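## Task

Take tube A (red cap, now in rack RK well C5), set it upright at the centre of the balance pan, close the balance door and press PRINT, while tube C (orange cap, in dry block DB A1) stays outside the glass enclosure. Then seat tube A fully down in magnet block MG bore B3. Weigh tube C the same way, then seat it fully down in RK well A5. Close the balance door. Seat tube B (blue cap, in RK D1) fully down in mixer MX bore B5, press the mixer's START key, and leave tube B in its bore until the green lamp on top of the mixer turns off. Move the SP lever DOWN. Do not grip or unseat anyone else's tubes, keep every station upright and level on the bench mat, make sure nothing depends on the robot holding it at the end, then release and move the gripper away.

## Robot and tools

Robot: one 7-joint arm with a two-finger parallel gripper and a single camera, cam_wrist (672x504), mounted on the wrist. Joint limits in rad from base outward: waist ±69.115, shoulder ±2.250, upper arm roll ±69.115, elbow ±2.580, forearm roll ±69.115, wrist pitch ±2.100, wrist roll ±69.115. Load limits in N m: 47.5 for the first four joints, 29.9 for forearm roll, wrist pitch and wrist roll; a carried object adds to them. Reaching a limit through contact causes a torque fault: the arm freezes for 10 s and the rest of that call is dropped.

Frame: the scene frame has its origin on the table surface under the arm base, +z up, and +y to the left when facing along +x. The base may be slightly tilted, and the reported hand position can be off, more so at long reach. The gripper's fingers point along its own +z and close along its own y. end_effector_position is the point between the pads when closed; closed fingertips extend about 19 mm past it, fully open about 6 mm, and the tips advance roughly 13 mm outward while closing, so keep that clearance above surfaces.

Bench layout: rack RK sits closest to the base. Further out, left to right: dry block DB, mixer MX, spectrophotometer SP, balance BAL, magnet block MG. None is fastened. Facing a station's front, row A is the nearest row and column 1 the leftmost. The balance door is the top pane of its glass box and opens by sliding away from you. PRINT is the white key on the balance's sloped front; its green lamp lights whenever PRINT is pressed with the door closed. The mixer's START key is on its sloped front; knocking or holding its shaking block stops the run and lights the red lamp, after which START must be pressed again. START is ignored while running. Tubes placed in bores or wells must be pushed to the bottom. Loose objects may occasionally get a small shove from outside.

A row is always 9 numbers: x, y, z (absolute target in metres, scene frame), qw, qx, qy, qz (absolute gripper orientation, w first, scene frame), then gripper position and gripper speed, each in [-1, 1]. Position +1 is fully open (85 mm), 0 is about 41 mm, about -0.8 is where pads touch, -1 closes until blocked. Speed -1 is about 20 mm/s of gap change, 0 about 85, +1 about 150. Full close grips at roughly 190 to 235 N per pad. For a gentler grip, open, then close to slightly less than the object's width. Fingers hold their stop until the position number changes by at least 0.01, but re-close (no further than requested) if the object slips or is lost. Releasing needs a position wider than the object.

execute_actions: argument actions, a list of zero or one item. Empty list returns the state. {"rows": [...], "steps": n} runs up to 15 rows, one per 1/30 s step (steps 1 to 15, default 15, last row repeated). {"steps": n} alone waits up to 300 steps counted from the previous result, reply time included. Optional pictures (boolean). A target more than 0.6 m from the last reported position along any gripper axis is refused and nothing is sent. Each step the command is clipped to within 70 mm and 16 degrees of the measured pose; after the last step the arm only continues to that last clipped pose, so check the result and send the remainder. Resend the orientation quaternion in every row to hold it.

move: target is one 9-number row (absolute pose plus gripper numbers, sent at the start); speed in m/s, 0.002 to 0.5, default 0.25, rotation capped at twice that in rad/s. It drives a straight path lasting 0.5 to 10 s and cuts off at 10 s. It does not avoid obstacles and the real speed can overshoot, especially with a nearly straight arm. Contact force grows with speed and with how far the target lies beyond the contact. Its result adds a move: line with the ending (done, off_target, moving, held, fault) and limits (paced means the pose was clipped, held means some steps were blocked) plus the distance to target.

wait: seconds, 0 to 10; nothing new is sent. zoom_image: camera "cam_wrist", region [x0, y0, x1, y1] in image pixels from the top-left, at most 504 by 504. finished_scene: scene number; ends the current scene irreversibly and reports success.

Results give the gripper pose, position_measured_pct (about 50 minus 50 times the finger position number; 0 is fully open; stopping below about 90 means something is held or blocking, around 90 or slightly above means the pads met), a Hand target line when nothing is pending, HELD marks on steps the clearance check blocked (the mount counts as part of the arm), and pose unreachable lines when that check altered a command. MOTOR HOT appears from 60 °C; at 75 °C an OVER-TEMPERATURE FAULT lets the arm sag, so avoid long holds of loads.

Avoid dropping, slamming, hard pushes, tipping stations, and anything leaving the table, which ends the scene.

Each tool is called after "Request:" by a JSON object that holds its "api" and its "payload", one argument or row to a line.

## Session

Request:
{"api": "execute_actions", "payload": {
  "actions": []
}}

Scene clock: 0.00 s of 27600.00 s.
end_effector_position=(+0.5417, +0.0088, +0.3502) position_measured_pct=0.0 end_effector_quat_wxyz=(-0.019, +0.663, +0.734, -0.143)
Joint positions: [-0.262  0.79   0.401  0.706 -0.097  1.893  0.124]
Joint velocities: [ 0.     0.    -0.001  0.    -0.     0.    -0.   ]
Hand target: +0.542, +0.009, +0.350; -0.019, +0.663, +0.734, -0.143

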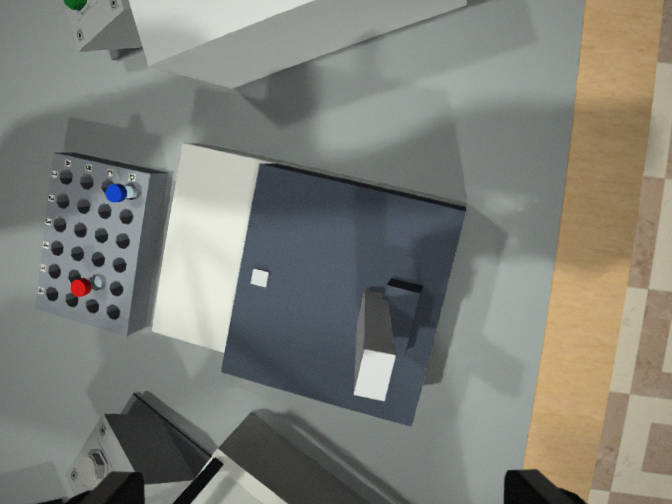

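Request:
{"api": "move", "payload": {
  "target": [0.42,0,0.48,0,0.7071,0.7071,0,1,0]
}}

Scene clock: 8.77 s of 27600.00 s.
end_effector_position=(+0.4199, -0.0004, +0.4795) position_measured_pct=0.0 end_effector_quat_wxyz=(-0.001, +0.708, +0.707, +0.000)
Joint positions: [-0.321  0.261  0.425  1.116 -0.117  1.776  0.052]
Joint velocities: [-0.001 -0.006  0.001  0.001  0.    -0.    -0.001]
Hand target: +0.420, -0.000, +0.480; -0.001, +0.708, +0.707, +0.000
Off the commanded pose: 0.001 m, 0 deg.
move: done

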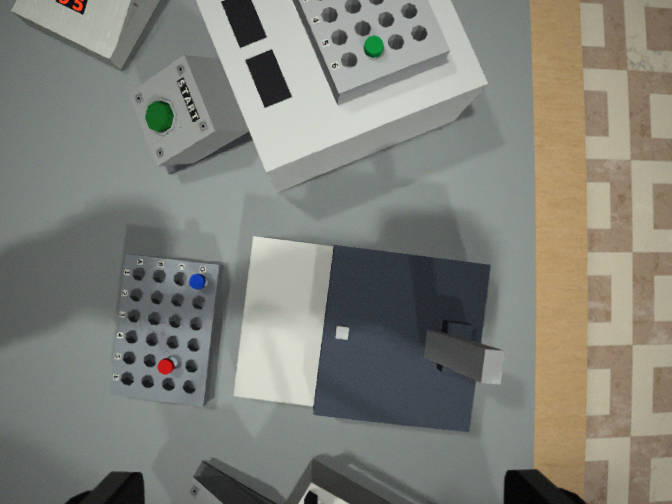

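Request:
{"api": "move", "payload": {
  "target": [0.32,0.25,0.48,0,0.7071,0.7071,0,1,0]
}}

Request:
{"api": "move", "payload": {
  "target": [0.32,-0.0,0.48,0,0.7071,0.7071,0,1,0]
}}

Request:
{"api": "move", "payload": {
  "target": [0.32,-0.3,0.48,0,0.7071,0.7071,0,1,0]
}}

Scene clock: 18.67 s of 27600.00 s.
end_effector_position=(+0.3202, +0.2500, +0.4801) position_measured_pct=0.0 end_effector_quat_wxyz=(-0.001, +0.707, +0.707, +0.001)
Joint positions: [-0.853  0.21   0.192  1.159 -0.041  1.761 -0.688]
Joint velocities: [-0.005  0.004 -0.009 -0.002  0.002  0.    -0.001]
Hand target: +0.320, +0.250, +0.480; -0.001, +0.707, +0.707, +0.001
Off the commanded pose: 0.000 m, 0 deg.
move: done

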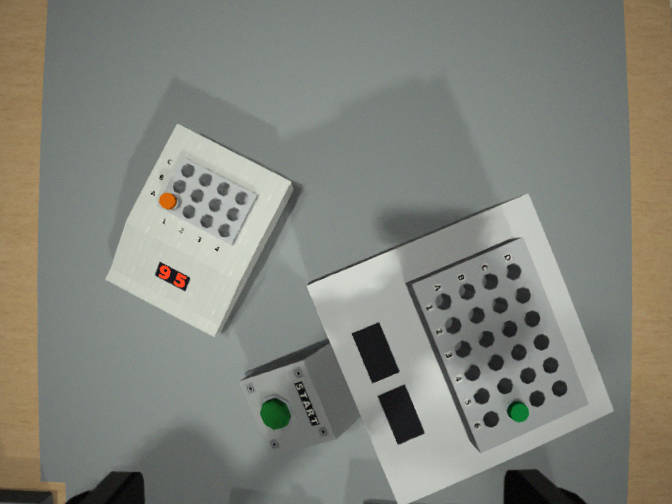

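Scene clock: 20.07 s of 27600.00 s.
end_effector_position=(+0.3200, -0.0002, +0.4798) position_measured_pct=0.0 end_effector_quat_wxyz=(+0.000, +0.707, +0.707, -0.000)
Joint positions: [-0.513 -0.011  0.457  1.411  0.001  1.73  -0.068]
Joint velocities: [ 0.002  0.001  0.008 -0.     0.     0.001  0.   ]
Hand target: +0.320, -0.000, +0.480; +0.000, +0.707, +0.707, -0.000
Off the commanded pose: 0.000 m, 0 deg.
move: done

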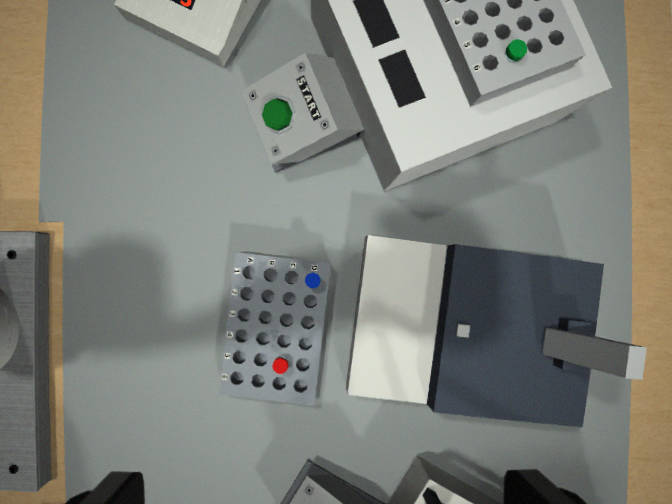

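Scene clock: 21.90 s of 27600.00 s.
end_effector_position=(+0.3196, -0.3001, +0.4805) position_measured_pct=0.0 end_effector_quat_wxyz=(+0.001, +0.707, +0.707, -0.002)
Joint positions: [ 0.247  0.378  0.837  1.049 -0.297  1.819  0.96 ]
Joint velocities: [ 0.004  0.004  0.002 -0.    -0.001 -0.001  0.001]
Hand target: +0.320, -0.300, +0.480; +0.001, +0.707, +0.707, -0.002
Off the commanded pose: 0.001 m, 0 deg.
move: done

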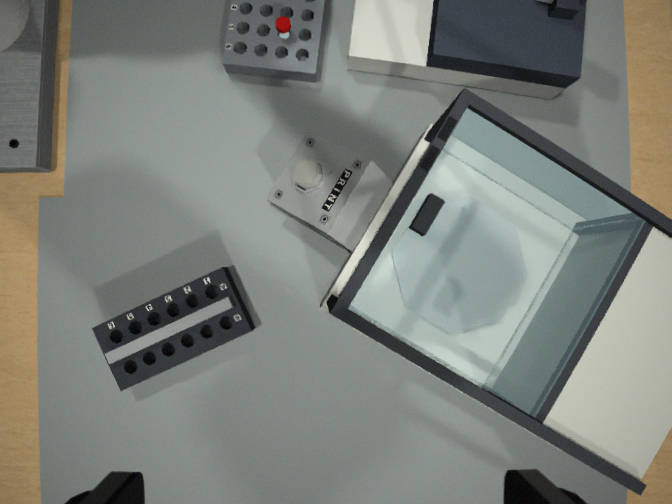

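Request:
{"api": "move", "payload": {
  "target": [0.274,-0.04,0.25,0,0.7071,0.7071,0,1,0]
}}

Request:
{"api": "move", "payload": {
  "target": [0.274,-0.04,0.25,0,0.7071,-0.7071,0,1,0],
  "speed": 0.5
}}

Scene clock: 33.37 s of 27600.00 s.
end_effector_position=(+0.2745, -0.0398, +0.2497) position_measured_pct=0.0 end_effector_quat_wxyz=(-0.001, +0.707, +0.707, +0.002)
Joint positions: [-0.45   0.016  0.548  2.158 -0.024  0.959  0.099]
Joint velocities: [-0.002  0.001 -0.007  0.002 -0.    -0.001  0.   ]
Hand target: +0.274, -0.040, +0.250; -0.001, +0.707, +0.707, +0.002
Off the commanded pose: 0.001 m, 0 deg.
move: done

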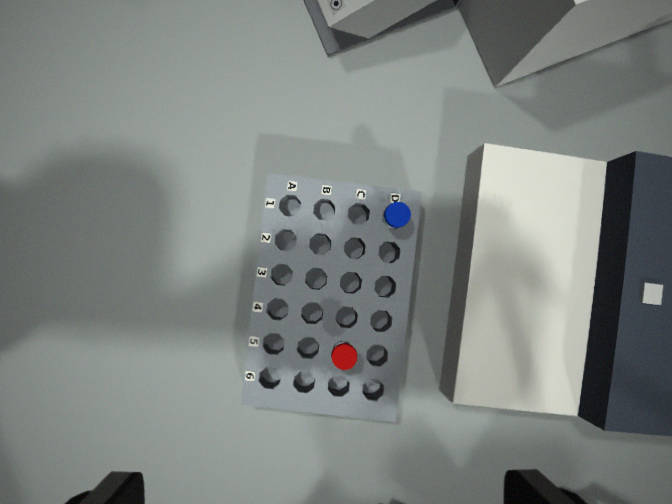

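Scene clock: 37.00 s of 27600.00 s.
end_effector_position=(+0.2740, -0.0401, +0.2500) position_measured_pct=0.0 end_effector_quat_wxyz=(+0.000, +0.707, -0.707, -0.000)
Joint positions: [-0.512  0.014  0.609  2.159 -0.019  0.961 -3.047]
Joint velocities: [-0.001 -0.001 -0.004  0.001  0.001 -0.002 -0.001]
Hand target: +0.274, -0.040, +0.250; -0.000, +0.707, -0.707, -0.000
Off the commanded pose: 0.000 m, 0 deg.
move: done

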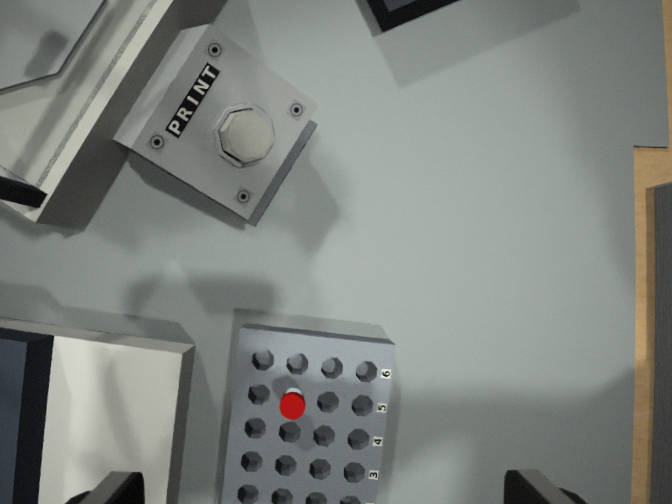

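Request:
{"api": "zoom_image", "payload": {
  "camera": "cam_wrist",
  "region": [200,300,440,480]
}}

Request:
{"api": "move", "payload": {
  "target": [0.174,-0.04,0.25,0,0.7071,-0.7071,0,1,0]
}}

Request:
{"api": "zoom_image", "payload": {
  "camera": "cam_wrist",
  "region": [0,300,240,480]
}}

Region (200, 300, 440, 480) of cam_wrist's 672x504 image, scaled by 2.100; it fills the top 378 rows of this view, and the rest is white.

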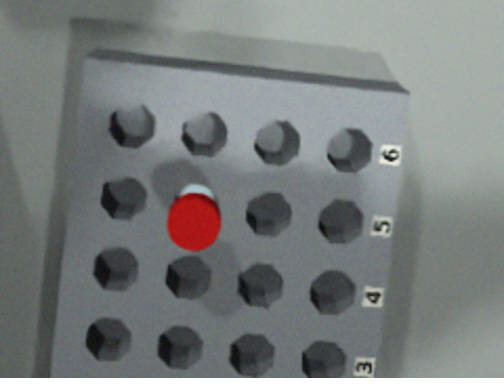

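Scene clock: 72.53 s of 27600.00 s.
end_effector_position=(+0.1739, -0.0397, +0.2495) position_measured_pct=0.0 end_effector_quat_wxyz=(+0.001, +0.707, -0.707, -0.001)
Joint positions: [-0.513 -0.296  0.468  2.372  0.147  1.031 -3.291]
Joint velocities: [ 0.003 -0.017 -0.001  0.    -0.    -0.001  0.001]
Hand target: +0.174, -0.040, +0.250; -0.000, +0.707, -0.707, -0.001
Off the commanded pose: 0.001 m, 0 deg.
move: done

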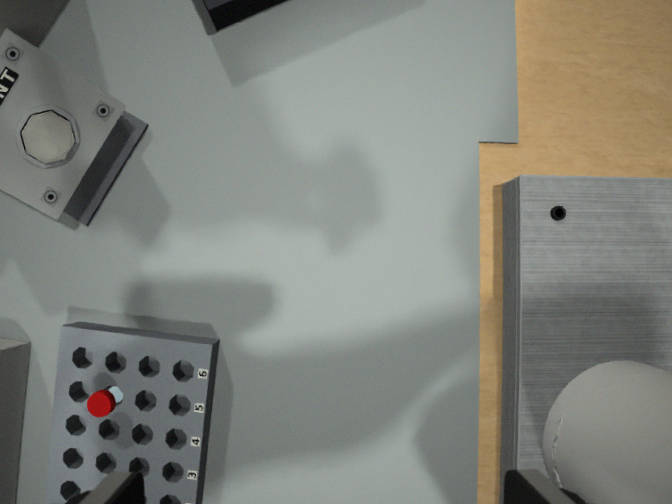

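Region (0, 300, 240, 480) of cam_wrist's 672x504 image, scaled by 2.100; it fills the top 378 rows of this view, and the rest is white.

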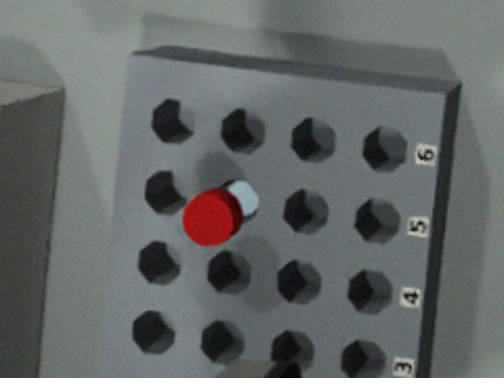

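Request:
{"api": "move", "payload": {
  "target": [0.42,-0.30,0.48,0,0.7071,0.7071,0,1,0],
  "speed": 0.4
}}

Scene clock: 99.33 s of 27600.00 s.
end_effector_position=(+0.4202, -0.3010, +0.4785) position_measured_pct=0.0 end_effector_quat_wxyz=(-0.000, +0.707, +0.707, -0.002)
Joint positions: [-2.088 -0.705  1.781  0.68   0.819  2.096  0.242]
Joint velocities: [-0.025  0.008  0.059 -0.022 -0.033  0.001  0.022]
Hand target: +0.421, -0.300, +0.479; -0.000, +0.707, +0.707, -0.002
Off the commanded pose: 0.002 m, 0 deg.
joint sent to its limit — the command would take joint 6 (wrist pitch) past its upper limit, so that joint was sent only as far as its limit.
move: done

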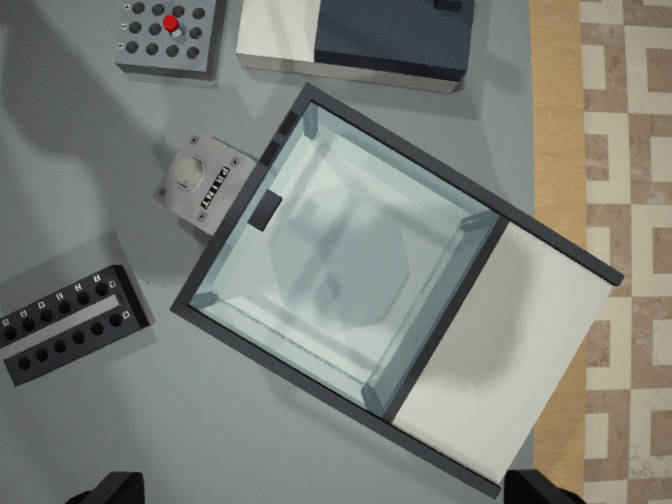

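Request:
{"api": "move", "payload": {
  "target": [0.40,-0.215,0.33,0,0.2672,0.9636,0,0.4,0]
}}

Scene clock: 129.33 s of 27600.00 s.
end_effector_position=(+0.3996, -0.2143, +0.3301) position_measured_pct=29.8 end_effector_quat_wxyz=(+0.000, +0.267, +0.964, +0.001)
Joint positions: [-1.816 -0.816  1.458  1.483  0.815  1.701  0.759]
Joint velocities: [ 0.003 -0.003  0.003  0.002 -0.001 -0.001  0.003]
Hand target: +0.400, -0.214, +0.330; -0.000, +0.267, +0.964, +0.001
Off the commanded pose: 0.001 m, 0 deg.
move: done

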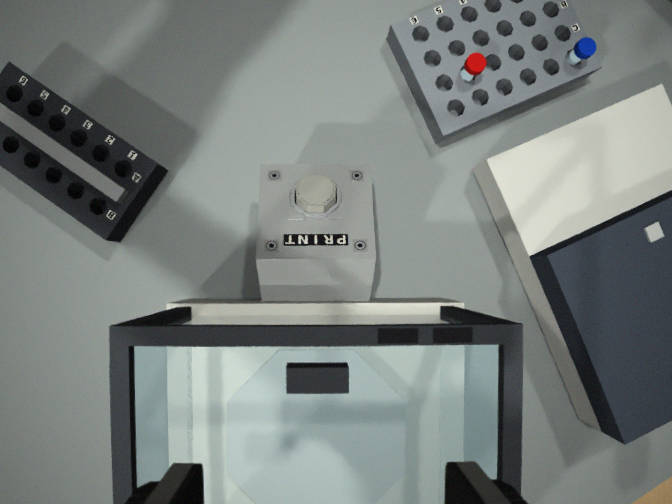

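Request:
{"api": "move", "payload": {
  "target": [0.3876,-0.2071,0.27,0,0.2672,0.9636,0,0.0,0],
  "speed": 0.15
}}

Scene clock: 138.30 s of 27600.00 s.
end_effector_position=(+0.3875, -0.2069, +0.2701) position_measured_pct=49.6 end_effector_quat_wxyz=(+0.000, +0.267, +0.964, +0.000)
Joint positions: [-1.784 -0.872  1.482  1.663  0.865  1.567  0.677]
Joint velocities: [ 0.001 -0.002  0.001  0.003 -0.001 -0.002  0.   ]
Hand target: +0.387, -0.207, +0.270; -0.000, +0.267, +0.964, +0.000
Off the commanded pose: 0.000 m, 0 deg.
move: done

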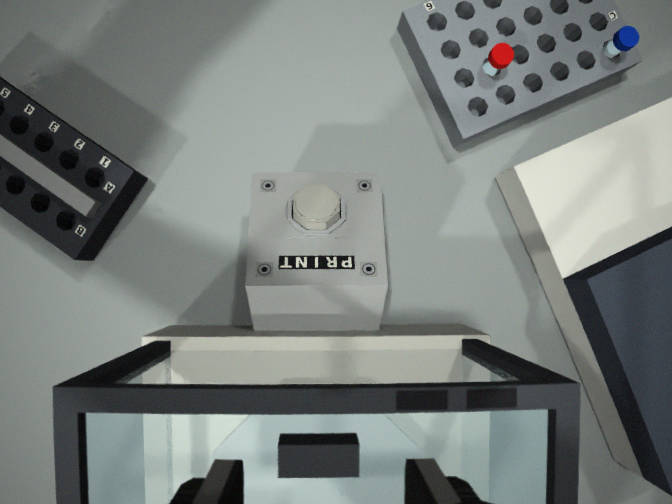

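Request:
{"api": "move", "payload": {
  "target": [0.3870,-0.2067,0.231,0,0.2672,0.9636,0,0.0,0],
  "speed": 0.06
}}

Request:
{"api": "move", "payload": {
  "target": [0.3870,-0.2067,0.231,0,0.2672,0.9636,0,-0.45,0]
}}

Scene clock: 148.30 s of 27600.00 s.
end_effector_position=(+0.3869, -0.2066, +0.2311) position_measured_pct=49.6 end_effector_quat_wxyz=(-0.000, +0.267, +0.964, -0.000)
Joint positions: [-1.793 -0.92   1.525  1.737  0.919  1.494  0.635]
Joint velocities: [-0.002 -0.001  0.     0.    -0.001 -0.001  0.001]
Hand target: +0.387, -0.207, +0.231; -0.000, +0.267, +0.964, +0.000
Off the commanded pose: 0.000 m, 0 deg.
move: done

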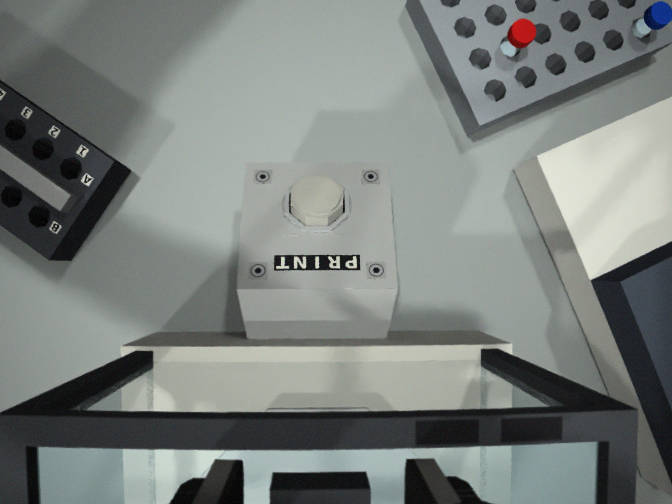

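Scene clock: 149.00 s of 27600.00 s.
end_effector_position=(+0.3866, -0.2075, +0.2314) position_measured_pct=68.7 end_effector_quat_wxyz=(-0.000, +0.268, +0.963, -0.001)
Joint positions: [-1.792 -0.92   1.524  1.736  0.921  1.496  0.635]
Joint velocities: [ 0.    -0.002 -0.002 -0.001  0.001  0.001  0.001]
Hand target: +0.387, -0.207, +0.231; -0.000, +0.267, +0.964, -0.000
Off the commanded pose: 0.001 m, 0 deg.
move: done

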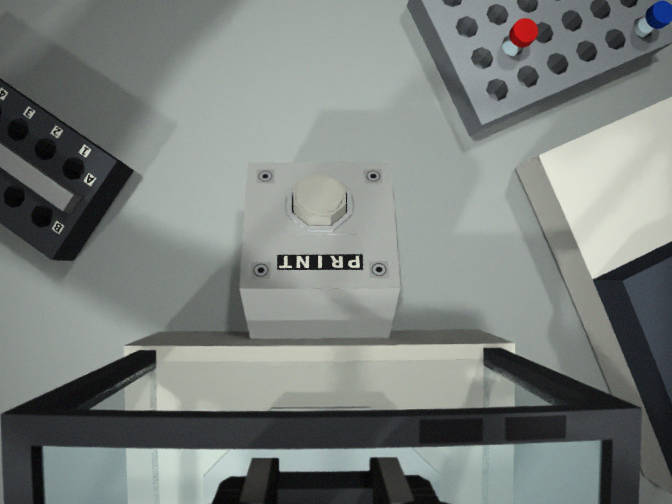

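Request:
{"api": "move", "payload": {
  "target": [0.4809,-0.2642,0.2315,0,0.2672,0.9636,0,-0.45,0],
  "speed": 0.08
}}

Scene clock: 153.90 s of 27600.00 s.
end_effector_position=(+0.4811, -0.2639, +0.2315) position_measured_pct=68.7 end_effector_quat_wxyz=(+0.000, +0.267, +0.964, -0.000)
Joint positions: [-2.004 -1.025  1.655  1.323  1.018  1.617  0.84 ]
Joint velocities: [-0.003 -0.     0.001 -0.005  0.001  0.     0.001]
Hand target: +0.481, -0.264, +0.231; +0.000, +0.267, +0.964, -0.001
Off the commanded pose: 0.000 m, 0 deg.
move: done

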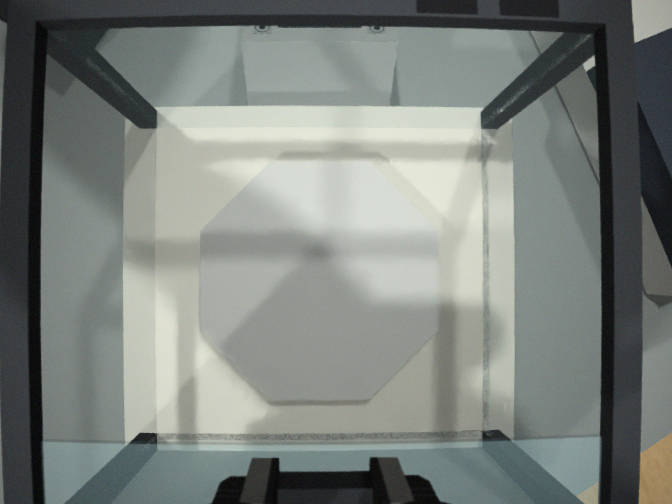

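Request:
{"api": "move", "payload": {
  "target": [0.4980,-0.2745,0.2315,0,0.2672,0.9636,0,-0.45,0],
  "speed": 0.03
}}

Scene clock: 161.77 s of 27600.00 s.
end_effector_position=(+0.4954, -0.2723, +0.2332) position_measured_pct=68.7 end_effector_quat_wxyz=(-0.003, +0.266, +0.964, -0.000)
Joint positions: [-2.045 -1.041  1.673  1.237  1.031  1.648  0.885]
Joint velocities: [-0.002  0.     0.002 -0.002 -0.001  0.     0.001]
Hand target: +0.498, -0.275, +0.231; +0.000, +0.267, +0.964, -0.000
Off the commanded pose: 0.004 m, 0 deg.
move: off_target

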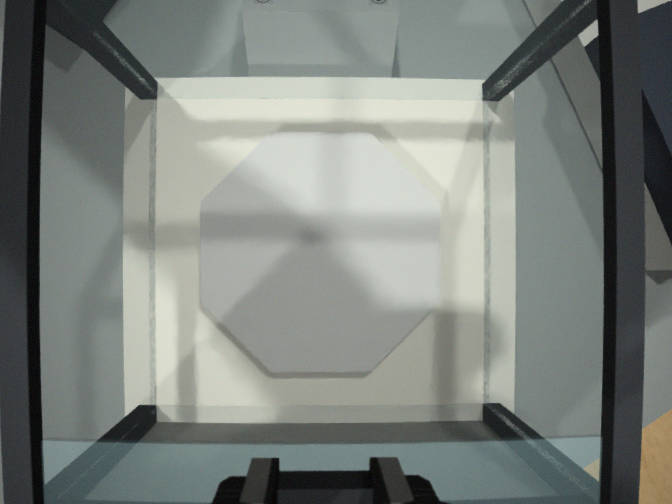

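Request:
{"api": "move", "payload": {
  "target": [0.4915,-0.2703,0.2315,0,0.2672,0.9636,0,0,0],
  "speed": 0.05
}}

Request:
{"api": "move", "payload": {
  "target": [0.47,-0.26,0.30,0,0.2672,0.9636,0,0,0]
}}

Scene clock: 167.63 s of 27600.00 s.
end_effector_position=(+0.4915, -0.2702, +0.2315) position_measured_pct=50.0 end_effector_quat_wxyz=(-0.000, +0.267, +0.964, +0.000)
Joint positions: [-2.029 -1.037  1.668  1.269  1.028  1.631  0.868]
Joint velocities: [ 0.001  0.     0.002  0.001  0.    -0.002 -0.001]
Hand target: +0.491, -0.270, +0.232; -0.000, +0.267, +0.964, +0.000
Off the commanded pose: 0.000 m, 0 deg.
move: done

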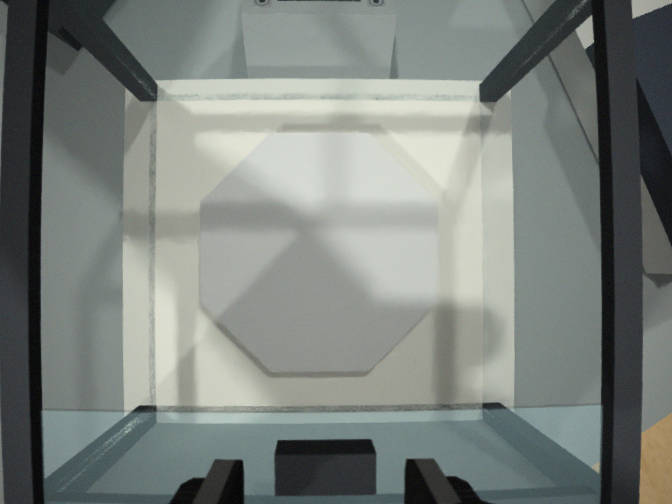

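Scene clock: 168.40 s of 27600.00 s.
end_effector_position=(+0.4702, -0.2601, +0.2999) position_measured_pct=50.0 end_effector_quat_wxyz=(-0.000, +0.267, +0.964, +0.000)
Joint positions: [-1.998 -0.933  1.607  1.232  0.947  1.731  0.885]
Joint velocities: [ 0.     0.003 -0.003 -0.     0.001 -0.001 -0.   ]
Hand target: +0.470, -0.260, +0.300; +0.000, +0.267, +0.964, +0.000
Off the commanded pose: 0.000 m, 0 deg.
move: done

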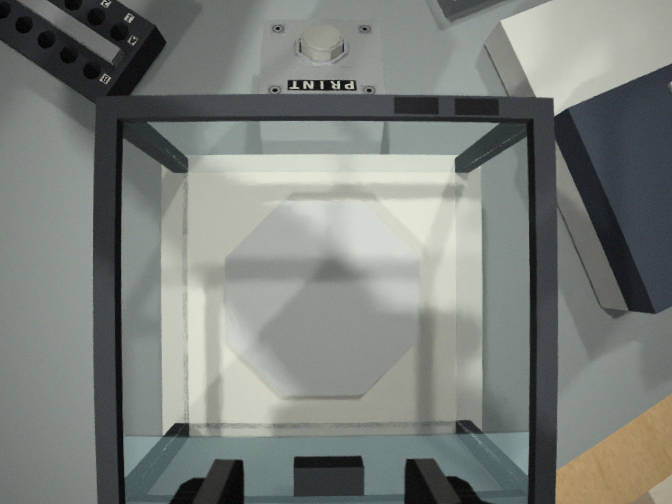

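Request:
{"api": "move", "payload": {
  "target": [0.30,-0.05,0.28,0,0.2672,0.9636,0,-0.2,0],
  "speed": 0.35
}}

Request:
{"api": "move", "payload": {
  "target": [0.287,-0.0277,0.15,0,0.2672,0.9636,0,-0.2,0]
}}

Request:
{"api": "zoom_image", "payload": {
  "camera": "cam_wrist",
  "region": [200,320,440,500]
}}

Scene clock: 186.23 s of 27600.00 s.
end_effector_position=(+0.2995, -0.0495, +0.2806) position_measured_pct=59.9 end_effector_quat_wxyz=(-0.000, +0.267, +0.964, +0.001)
Joint positions: [-1.739 -0.673  1.206  2.035  0.63   1.405  0.286]
Joint velocities: [ 0.009  0.002 -0.004  0.002  0.005  0.006 -0.008]
Hand target: +0.299, -0.050, +0.281; -0.000, +0.268, +0.964, +0.001
Off the commanded pose: 0.001 m, 0 deg.
move: done

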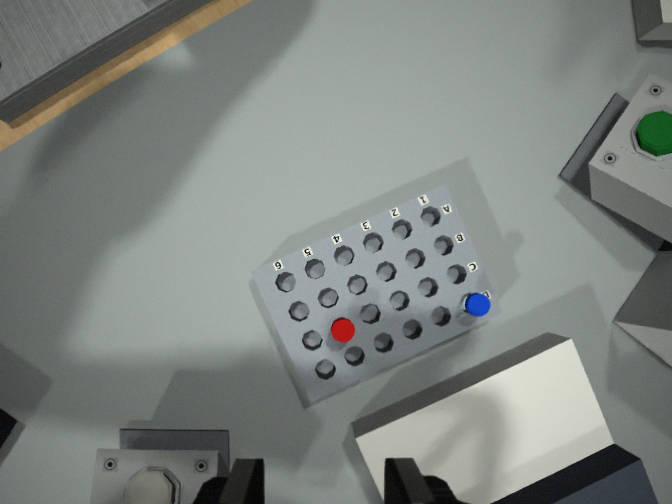

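Scene clock: 187.33 s of 27600.00 s.
end_effector_position=(+0.2863, -0.0277, +0.1501) position_measured_pct=59.9 end_effector_quat_wxyz=(-0.000, +0.267, +0.964, -0.000)
Joint positions: [-2.001 -0.77   1.542  2.322  0.918  1.064 -0.007]
Joint velocities: [-0.008 -0.001  0.001  0.    -0.    -0.002 -0.   ]
Hand target: +0.286, -0.027, +0.150; -0.001, +0.267, +0.964, -0.000
Off the commanded pose: 0.001 m, 0 deg.
move: done

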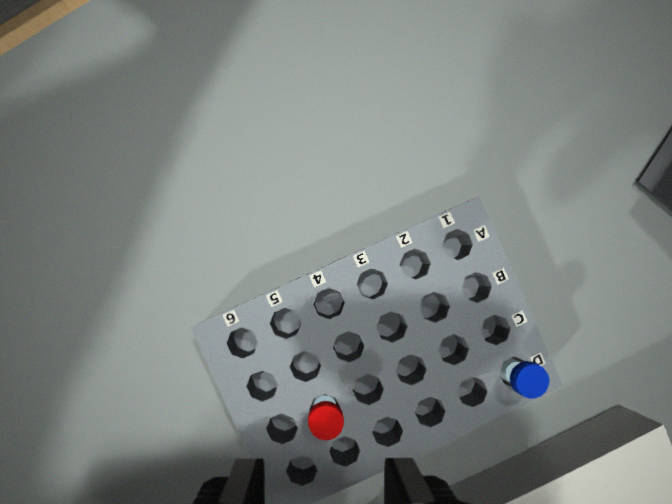

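Region (200, 320, 440, 500) of cam_wrist's 672x504 image, scaled by 2.100; it fills the top 378 rows of this view, and the rest is white.

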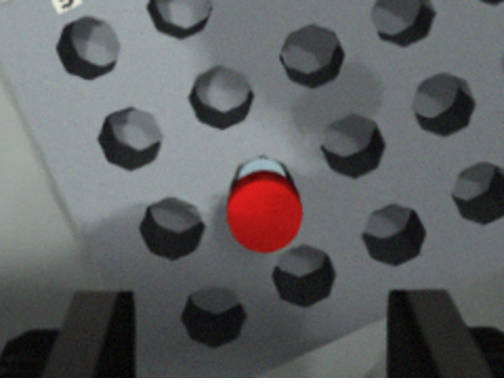

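Request:
{"api": "move", "payload": {
  "target": [0.2845,-0.0245,0.115,0,0.2672,0.9636,0,-0.2,0],
  "speed": 0.1
}}

Request:
{"api": "zoom_image", "payload": {
  "camera": "cam_wrist",
  "region": [200,324,440,504]
}}

Scene clock: 206.20 s of 27600.00 s.
end_effector_position=(+0.2843, -0.0247, +0.1151) position_measured_pct=59.9 end_effector_quat_wxyz=(-0.000, +0.268, +0.964, -0.000)
Joint positions: [-2.087 -0.823  1.66   2.374  1.052  0.997 -0.116]
Joint velocities: [-0.008 -0.003 -0.     0.    -0.     0.001  0.001]
Hand target: +0.284, -0.024, +0.115; -0.000, +0.267, +0.964, -0.000
Off the commanded pose: 0.000 m, 0 deg.
move: done

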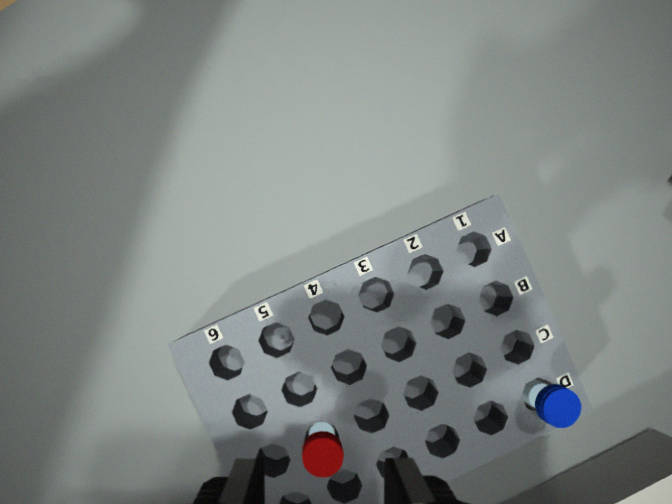

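Region (200, 324, 440, 504) of cam_wrist's 672x504 image, scaled by 2.100; it fills the top 378 rows of this view, and the rest is white.

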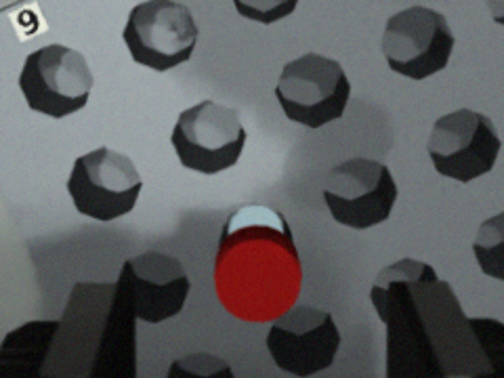

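Request:
{"api": "move", "payload": {
  "target": [0.2843,-0.0246,0.064,0,0.2672,0.9636,0,-0.2,0],
  "speed": 0.08
}}

Request:
{"api": "move", "payload": {
  "target": [0.2843,-0.0246,0.064,0,0.2672,0.9636,0,-0.66,0]
}}

Request:
{"api": "move", "payload": {
  "target": [0.2843,-0.0246,0.14,0,0.2672,0.9636,0,-0.66,0],
  "speed": 0.1
}}

Scene clock: 216.03 s of 27600.00 s.
end_effector_position=(+0.2841, -0.0248, +0.0642) position_measured_pct=59.9 end_effector_quat_wxyz=(-0.000, +0.267, +0.964, -0.000)
Joint positions: [-2.192 -0.935  1.826  2.418  1.281  0.944 -0.277]
Joint velocities: [-0.007 -0.005  0.002 -0.     0.    -0.004  0.002]
Hand target: +0.284, -0.025, +0.064; -0.000, +0.267, +0.964, -0.000
Off the commanded pose: 0.000 m, 0 deg.
move: done

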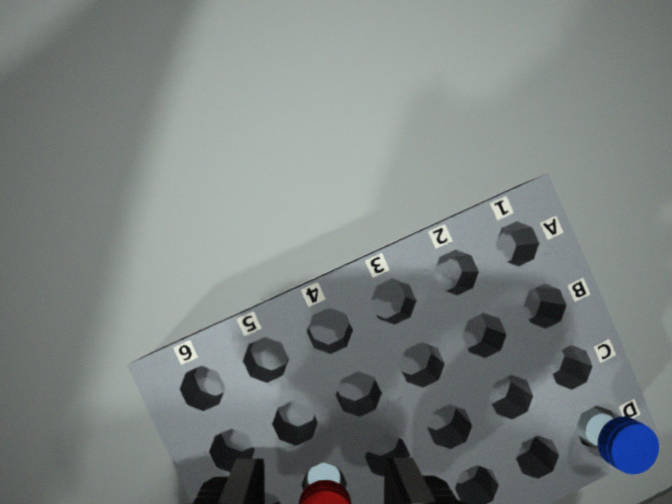

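Scene clock: 216.73 s of 27600.00 s.
end_effector_position=(+0.2843, -0.0248, +0.0642) position_measured_pct=80.6 end_effector_quat_wxyz=(+0.000, +0.267, +0.964, -0.000)
Joint positions: [-2.193 -0.935  1.826  2.418  1.282  0.944 -0.277]
Joint velocities: [ 0.    -0.     0.     0.001 -0.    -0.     0.001]
Hand target: +0.284, -0.025, +0.064; -0.000, +0.267, +0.964, -0.000
Off the commanded pose: 0.000 m, 0 deg.
move: done

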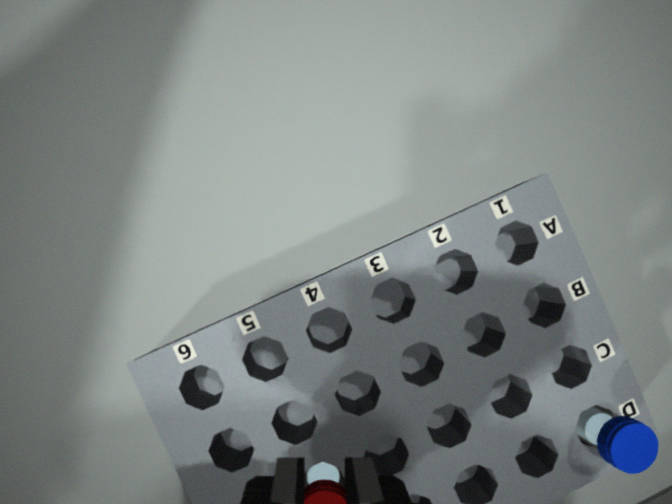

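Scene clock: 217.83 s of 27600.00 s.
end_effector_position=(+0.2848, -0.0244, +0.1399) position_measured_pct=80.6 end_effector_quat_wxyz=(+0.000, +0.267, +0.964, +0.000)
Joint positions: [-2.031 -0.774  1.581  2.343  0.951  1.031 -0.04 ]
Joint velocities: [ 0.008  0.003 -0.001 -0.001  0.     0.001 -0.001]
Hand target: +0.285, -0.025, +0.140; +0.000, +0.267, +0.964, +0.000
Off the commanded pose: 0.001 m, 0 deg.
move: done

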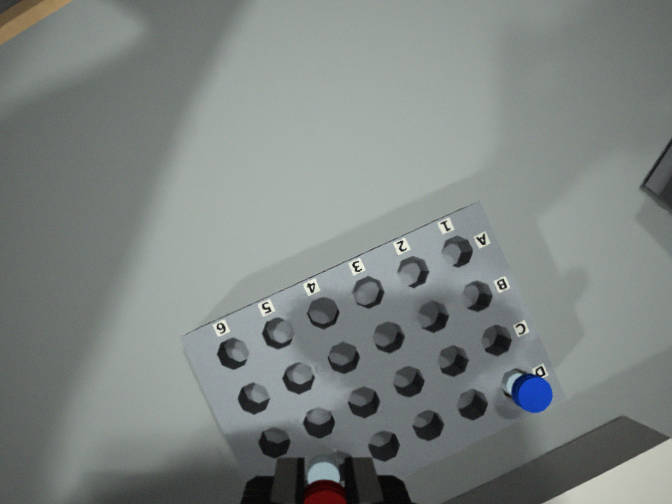

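Request:
{"api": "zoom_image", "payload": {
  "camera": "cam_wrist",
  "region": [270,420,382,504]
}}

Region (270, 420, 382, 504) of cam_wrist's 672x504 image, scaled by 4.500; it fills the top 378 rows of this view, and the rest is white.

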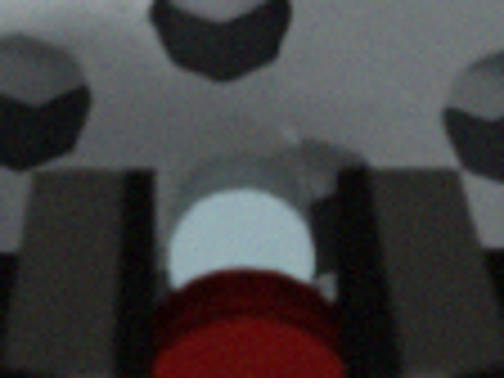

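Request:
{"api": "move", "payload": {
  "target": [0.31,-0.08,0.30,0,0.2672,0.9636,0,-0.66,0]
}}

Request:
{"api": "move", "payload": {
  "target": [0.431,-0.233,0.29,0,0.2672,0.9636,0,-0.66,0]
}}

Request:
{"api": "move", "payload": {
  "target": [0.431,-0.233,0.135,0,0.2672,0.9636,0,-0.66,0],
  "speed": 0.12
}}

Scene clock: 232.57 s of 27600.00 s.
end_effector_position=(+0.3109, -0.0802, +0.2999) position_measured_pct=80.6 end_effector_quat_wxyz=(+0.001, +0.267, +0.964, +0.000)
Joint positions: [-1.682 -0.664  1.229  1.947  0.625  1.46   0.412]
Joint velocities: [ 0.005 -0.001 -0.001 -0.001  0.001  0.001 -0.001]
Hand target: +0.311, -0.080, +0.300; +0.001, +0.267, +0.964, -0.000
Off the commanded pose: 0.001 m, 0 deg.
move: done

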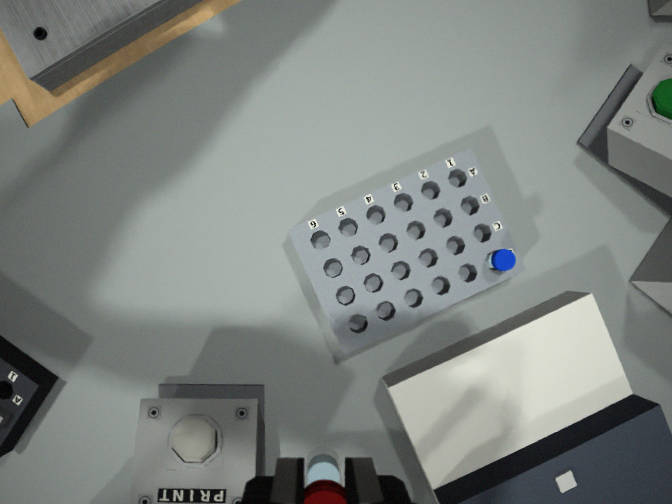

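Scene clock: 233.90 s of 27600.00 s.
end_effector_position=(+0.4312, -0.2332, +0.2896) position_measured_pct=80.6 end_effector_quat_wxyz=(+0.000, +0.267, +0.964, -0.001)
Joint positions: [-1.894 -0.885  1.563  1.445  0.888  1.645  0.787]
Joint velocities: [-0.004 -0.001 -0.    -0.    -0.001  0.     0.001]
Hand target: +0.431, -0.233, +0.289; +0.000, +0.267, +0.964, -0.001
Off the commanded pose: 0.001 m, 0 deg.
move: done

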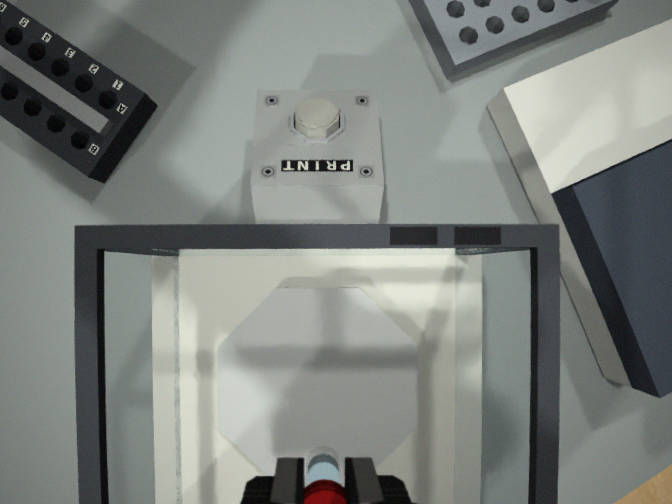

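Scene clock: 235.50 s of 27600.00 s.
end_effector_position=(+0.4317, -0.2330, +0.1379) position_measured_pct=80.6 end_effector_quat_wxyz=(+0.002, +0.267, +0.964, -0.001)
Joint positions: [-1.909 -1.082  1.709  1.683  1.095  1.381  0.644]
Joint velocities: [-0.     0.    -0.002  0.001  0.001 -0.001 -0.002]
Hand target: +0.431, -0.232, +0.135; -0.000, +0.267, +0.964, +0.000
Off the commanded pose: 0.003 m, 0 deg.
move: done

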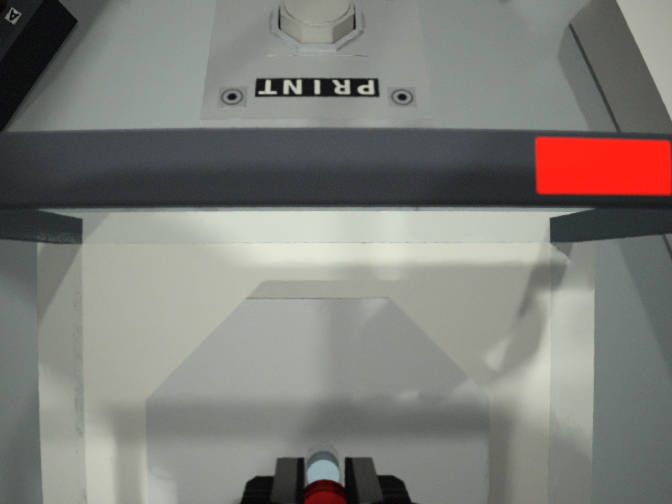

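Request:
{"api": "move", "payload": {
  "target": [0.431,-0.233,0.1395,0,0.2672,0.9636,0,-0.66,0],
  "speed": 0.02
}}

Scene clock: 243.57 s of 27600.00 s.
end_effector_position=(+0.4310, -0.2330, +0.1395) position_measured_pct=80.6 end_effector_quat_wxyz=(+0.000, +0.267, +0.964, -0.000)
Joint positions: [-1.909 -1.08   1.708  1.678  1.088  1.387  0.649]
Joint velocities: [ 0.    -0.     0.001  0.001 -0.     0.002 -0.001]
Hand target: +0.431, -0.233, +0.139; +0.000, +0.267, +0.964, -0.000
Off the commanded pose: 0.000 m, 0 deg.
move: done

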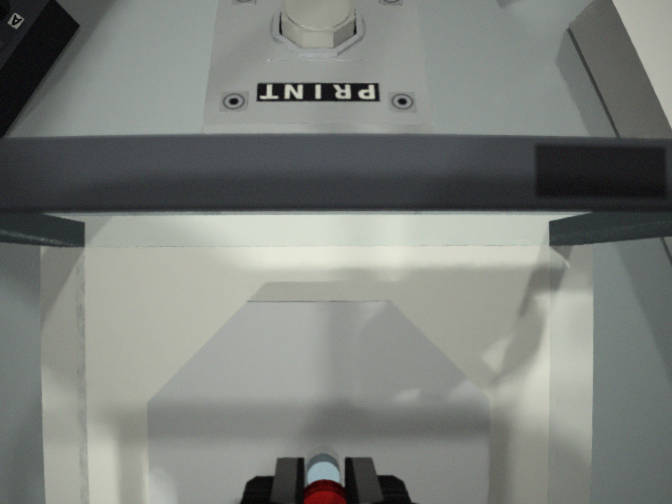

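Lamp off. Release.

Request:
{"api": "move", "payload": {
  "target": [0.431,-0.233,0.139,0,0.2672,0.9636,0,-0.25,-0.5],
  "speed": 0.02
}}

Request:
{"api": "move", "payload": {
  "target": [0.431,-0.233,0.27,0,0.2672,0.9636,0,-0.25,0],
  "speed": 0.2
}}

Request:
{"api": "move", "payload": {
  "target": [0.485,-0.266,0.27,0,0.2672,0.9636,0,0,0],
  "speed": 0.2
}}

Scene clock: 248.43 s of 27600.00 s.
end_effector_position=(+0.4310, -0.2330, +0.1390) position_measured_pct=62.3 end_effector_quat_wxyz=(+0.000, +0.267, +0.964, -0.000)
Joint positions: [-1.909 -1.081  1.709  1.679  1.089  1.386  0.648]
Joint velocities: [ 0.002 -0.     0.002  0.001 -0.     0.002 -0.001]
Hand target: +0.431, -0.233, +0.139; -0.000, +0.267, +0.964, +0.000
Off the commanded pose: 0.000 m, 0 deg.
move: done

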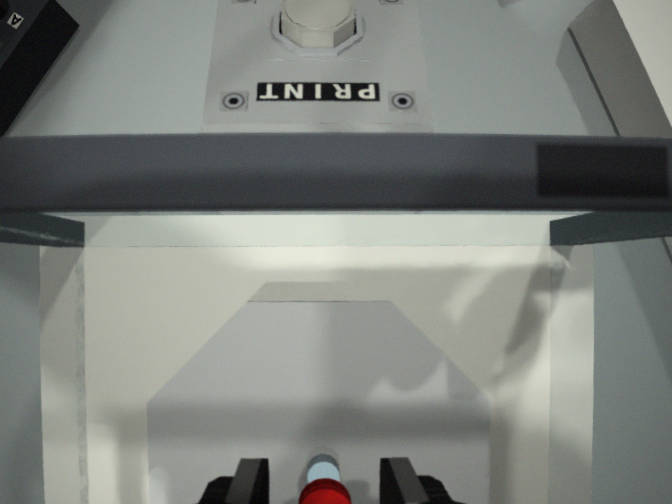

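Scene clock: 249.50 s of 27600.00 s.
end_effector_position=(+0.4313, -0.2334, +0.2699) position_measured_pct=62.3 end_effector_quat_wxyz=(+0.000, +0.267, +0.964, -0.000)
Joint positions: [-1.891 -0.908  1.578  1.484  0.906  1.606  0.77 ]
Joint velocities: [-0.     0.002 -0.003 -0.001  0.     0.    -0.002]
Hand target: +0.431, -0.233, +0.270; +0.000, +0.267, +0.964, -0.000
Off the commanded pose: 0.001 m, 0 deg.
move: done

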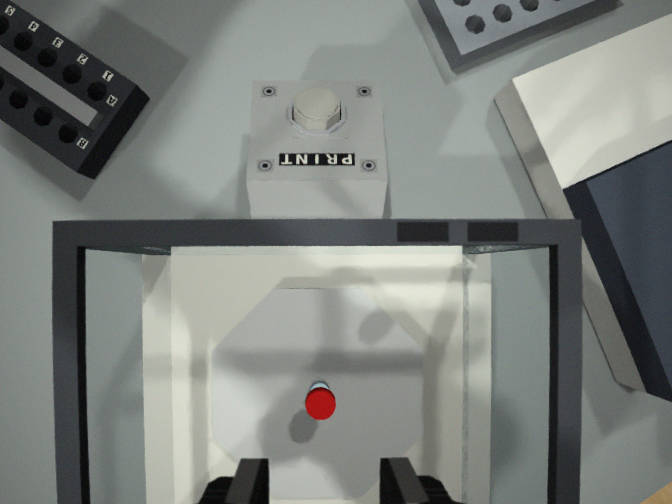

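Scene clock: 250.33 s of 27600.00 s.
end_effector_position=(+0.4848, -0.2664, +0.2700) position_measured_pct=50.0 end_effector_quat_wxyz=(+0.000, +0.268, +0.964, -0.001)
Joint positions: [-2.027 -0.973  1.657  1.229  0.975  1.681  0.891]
Joint velocities: [-0.01  -0.002  0.    -0.003 -0.001  0.001 -0.   ]
Hand target: +0.485, -0.266, +0.270; +0.000, +0.267, +0.964, -0.000
Off the commanded pose: 0.000 m, 0 deg.
move: done

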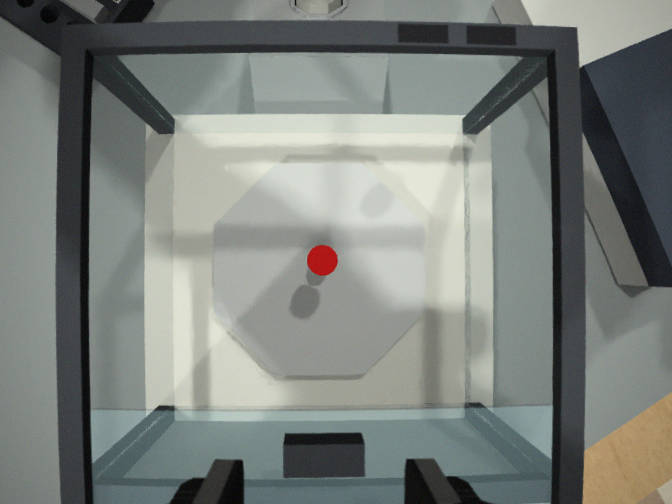

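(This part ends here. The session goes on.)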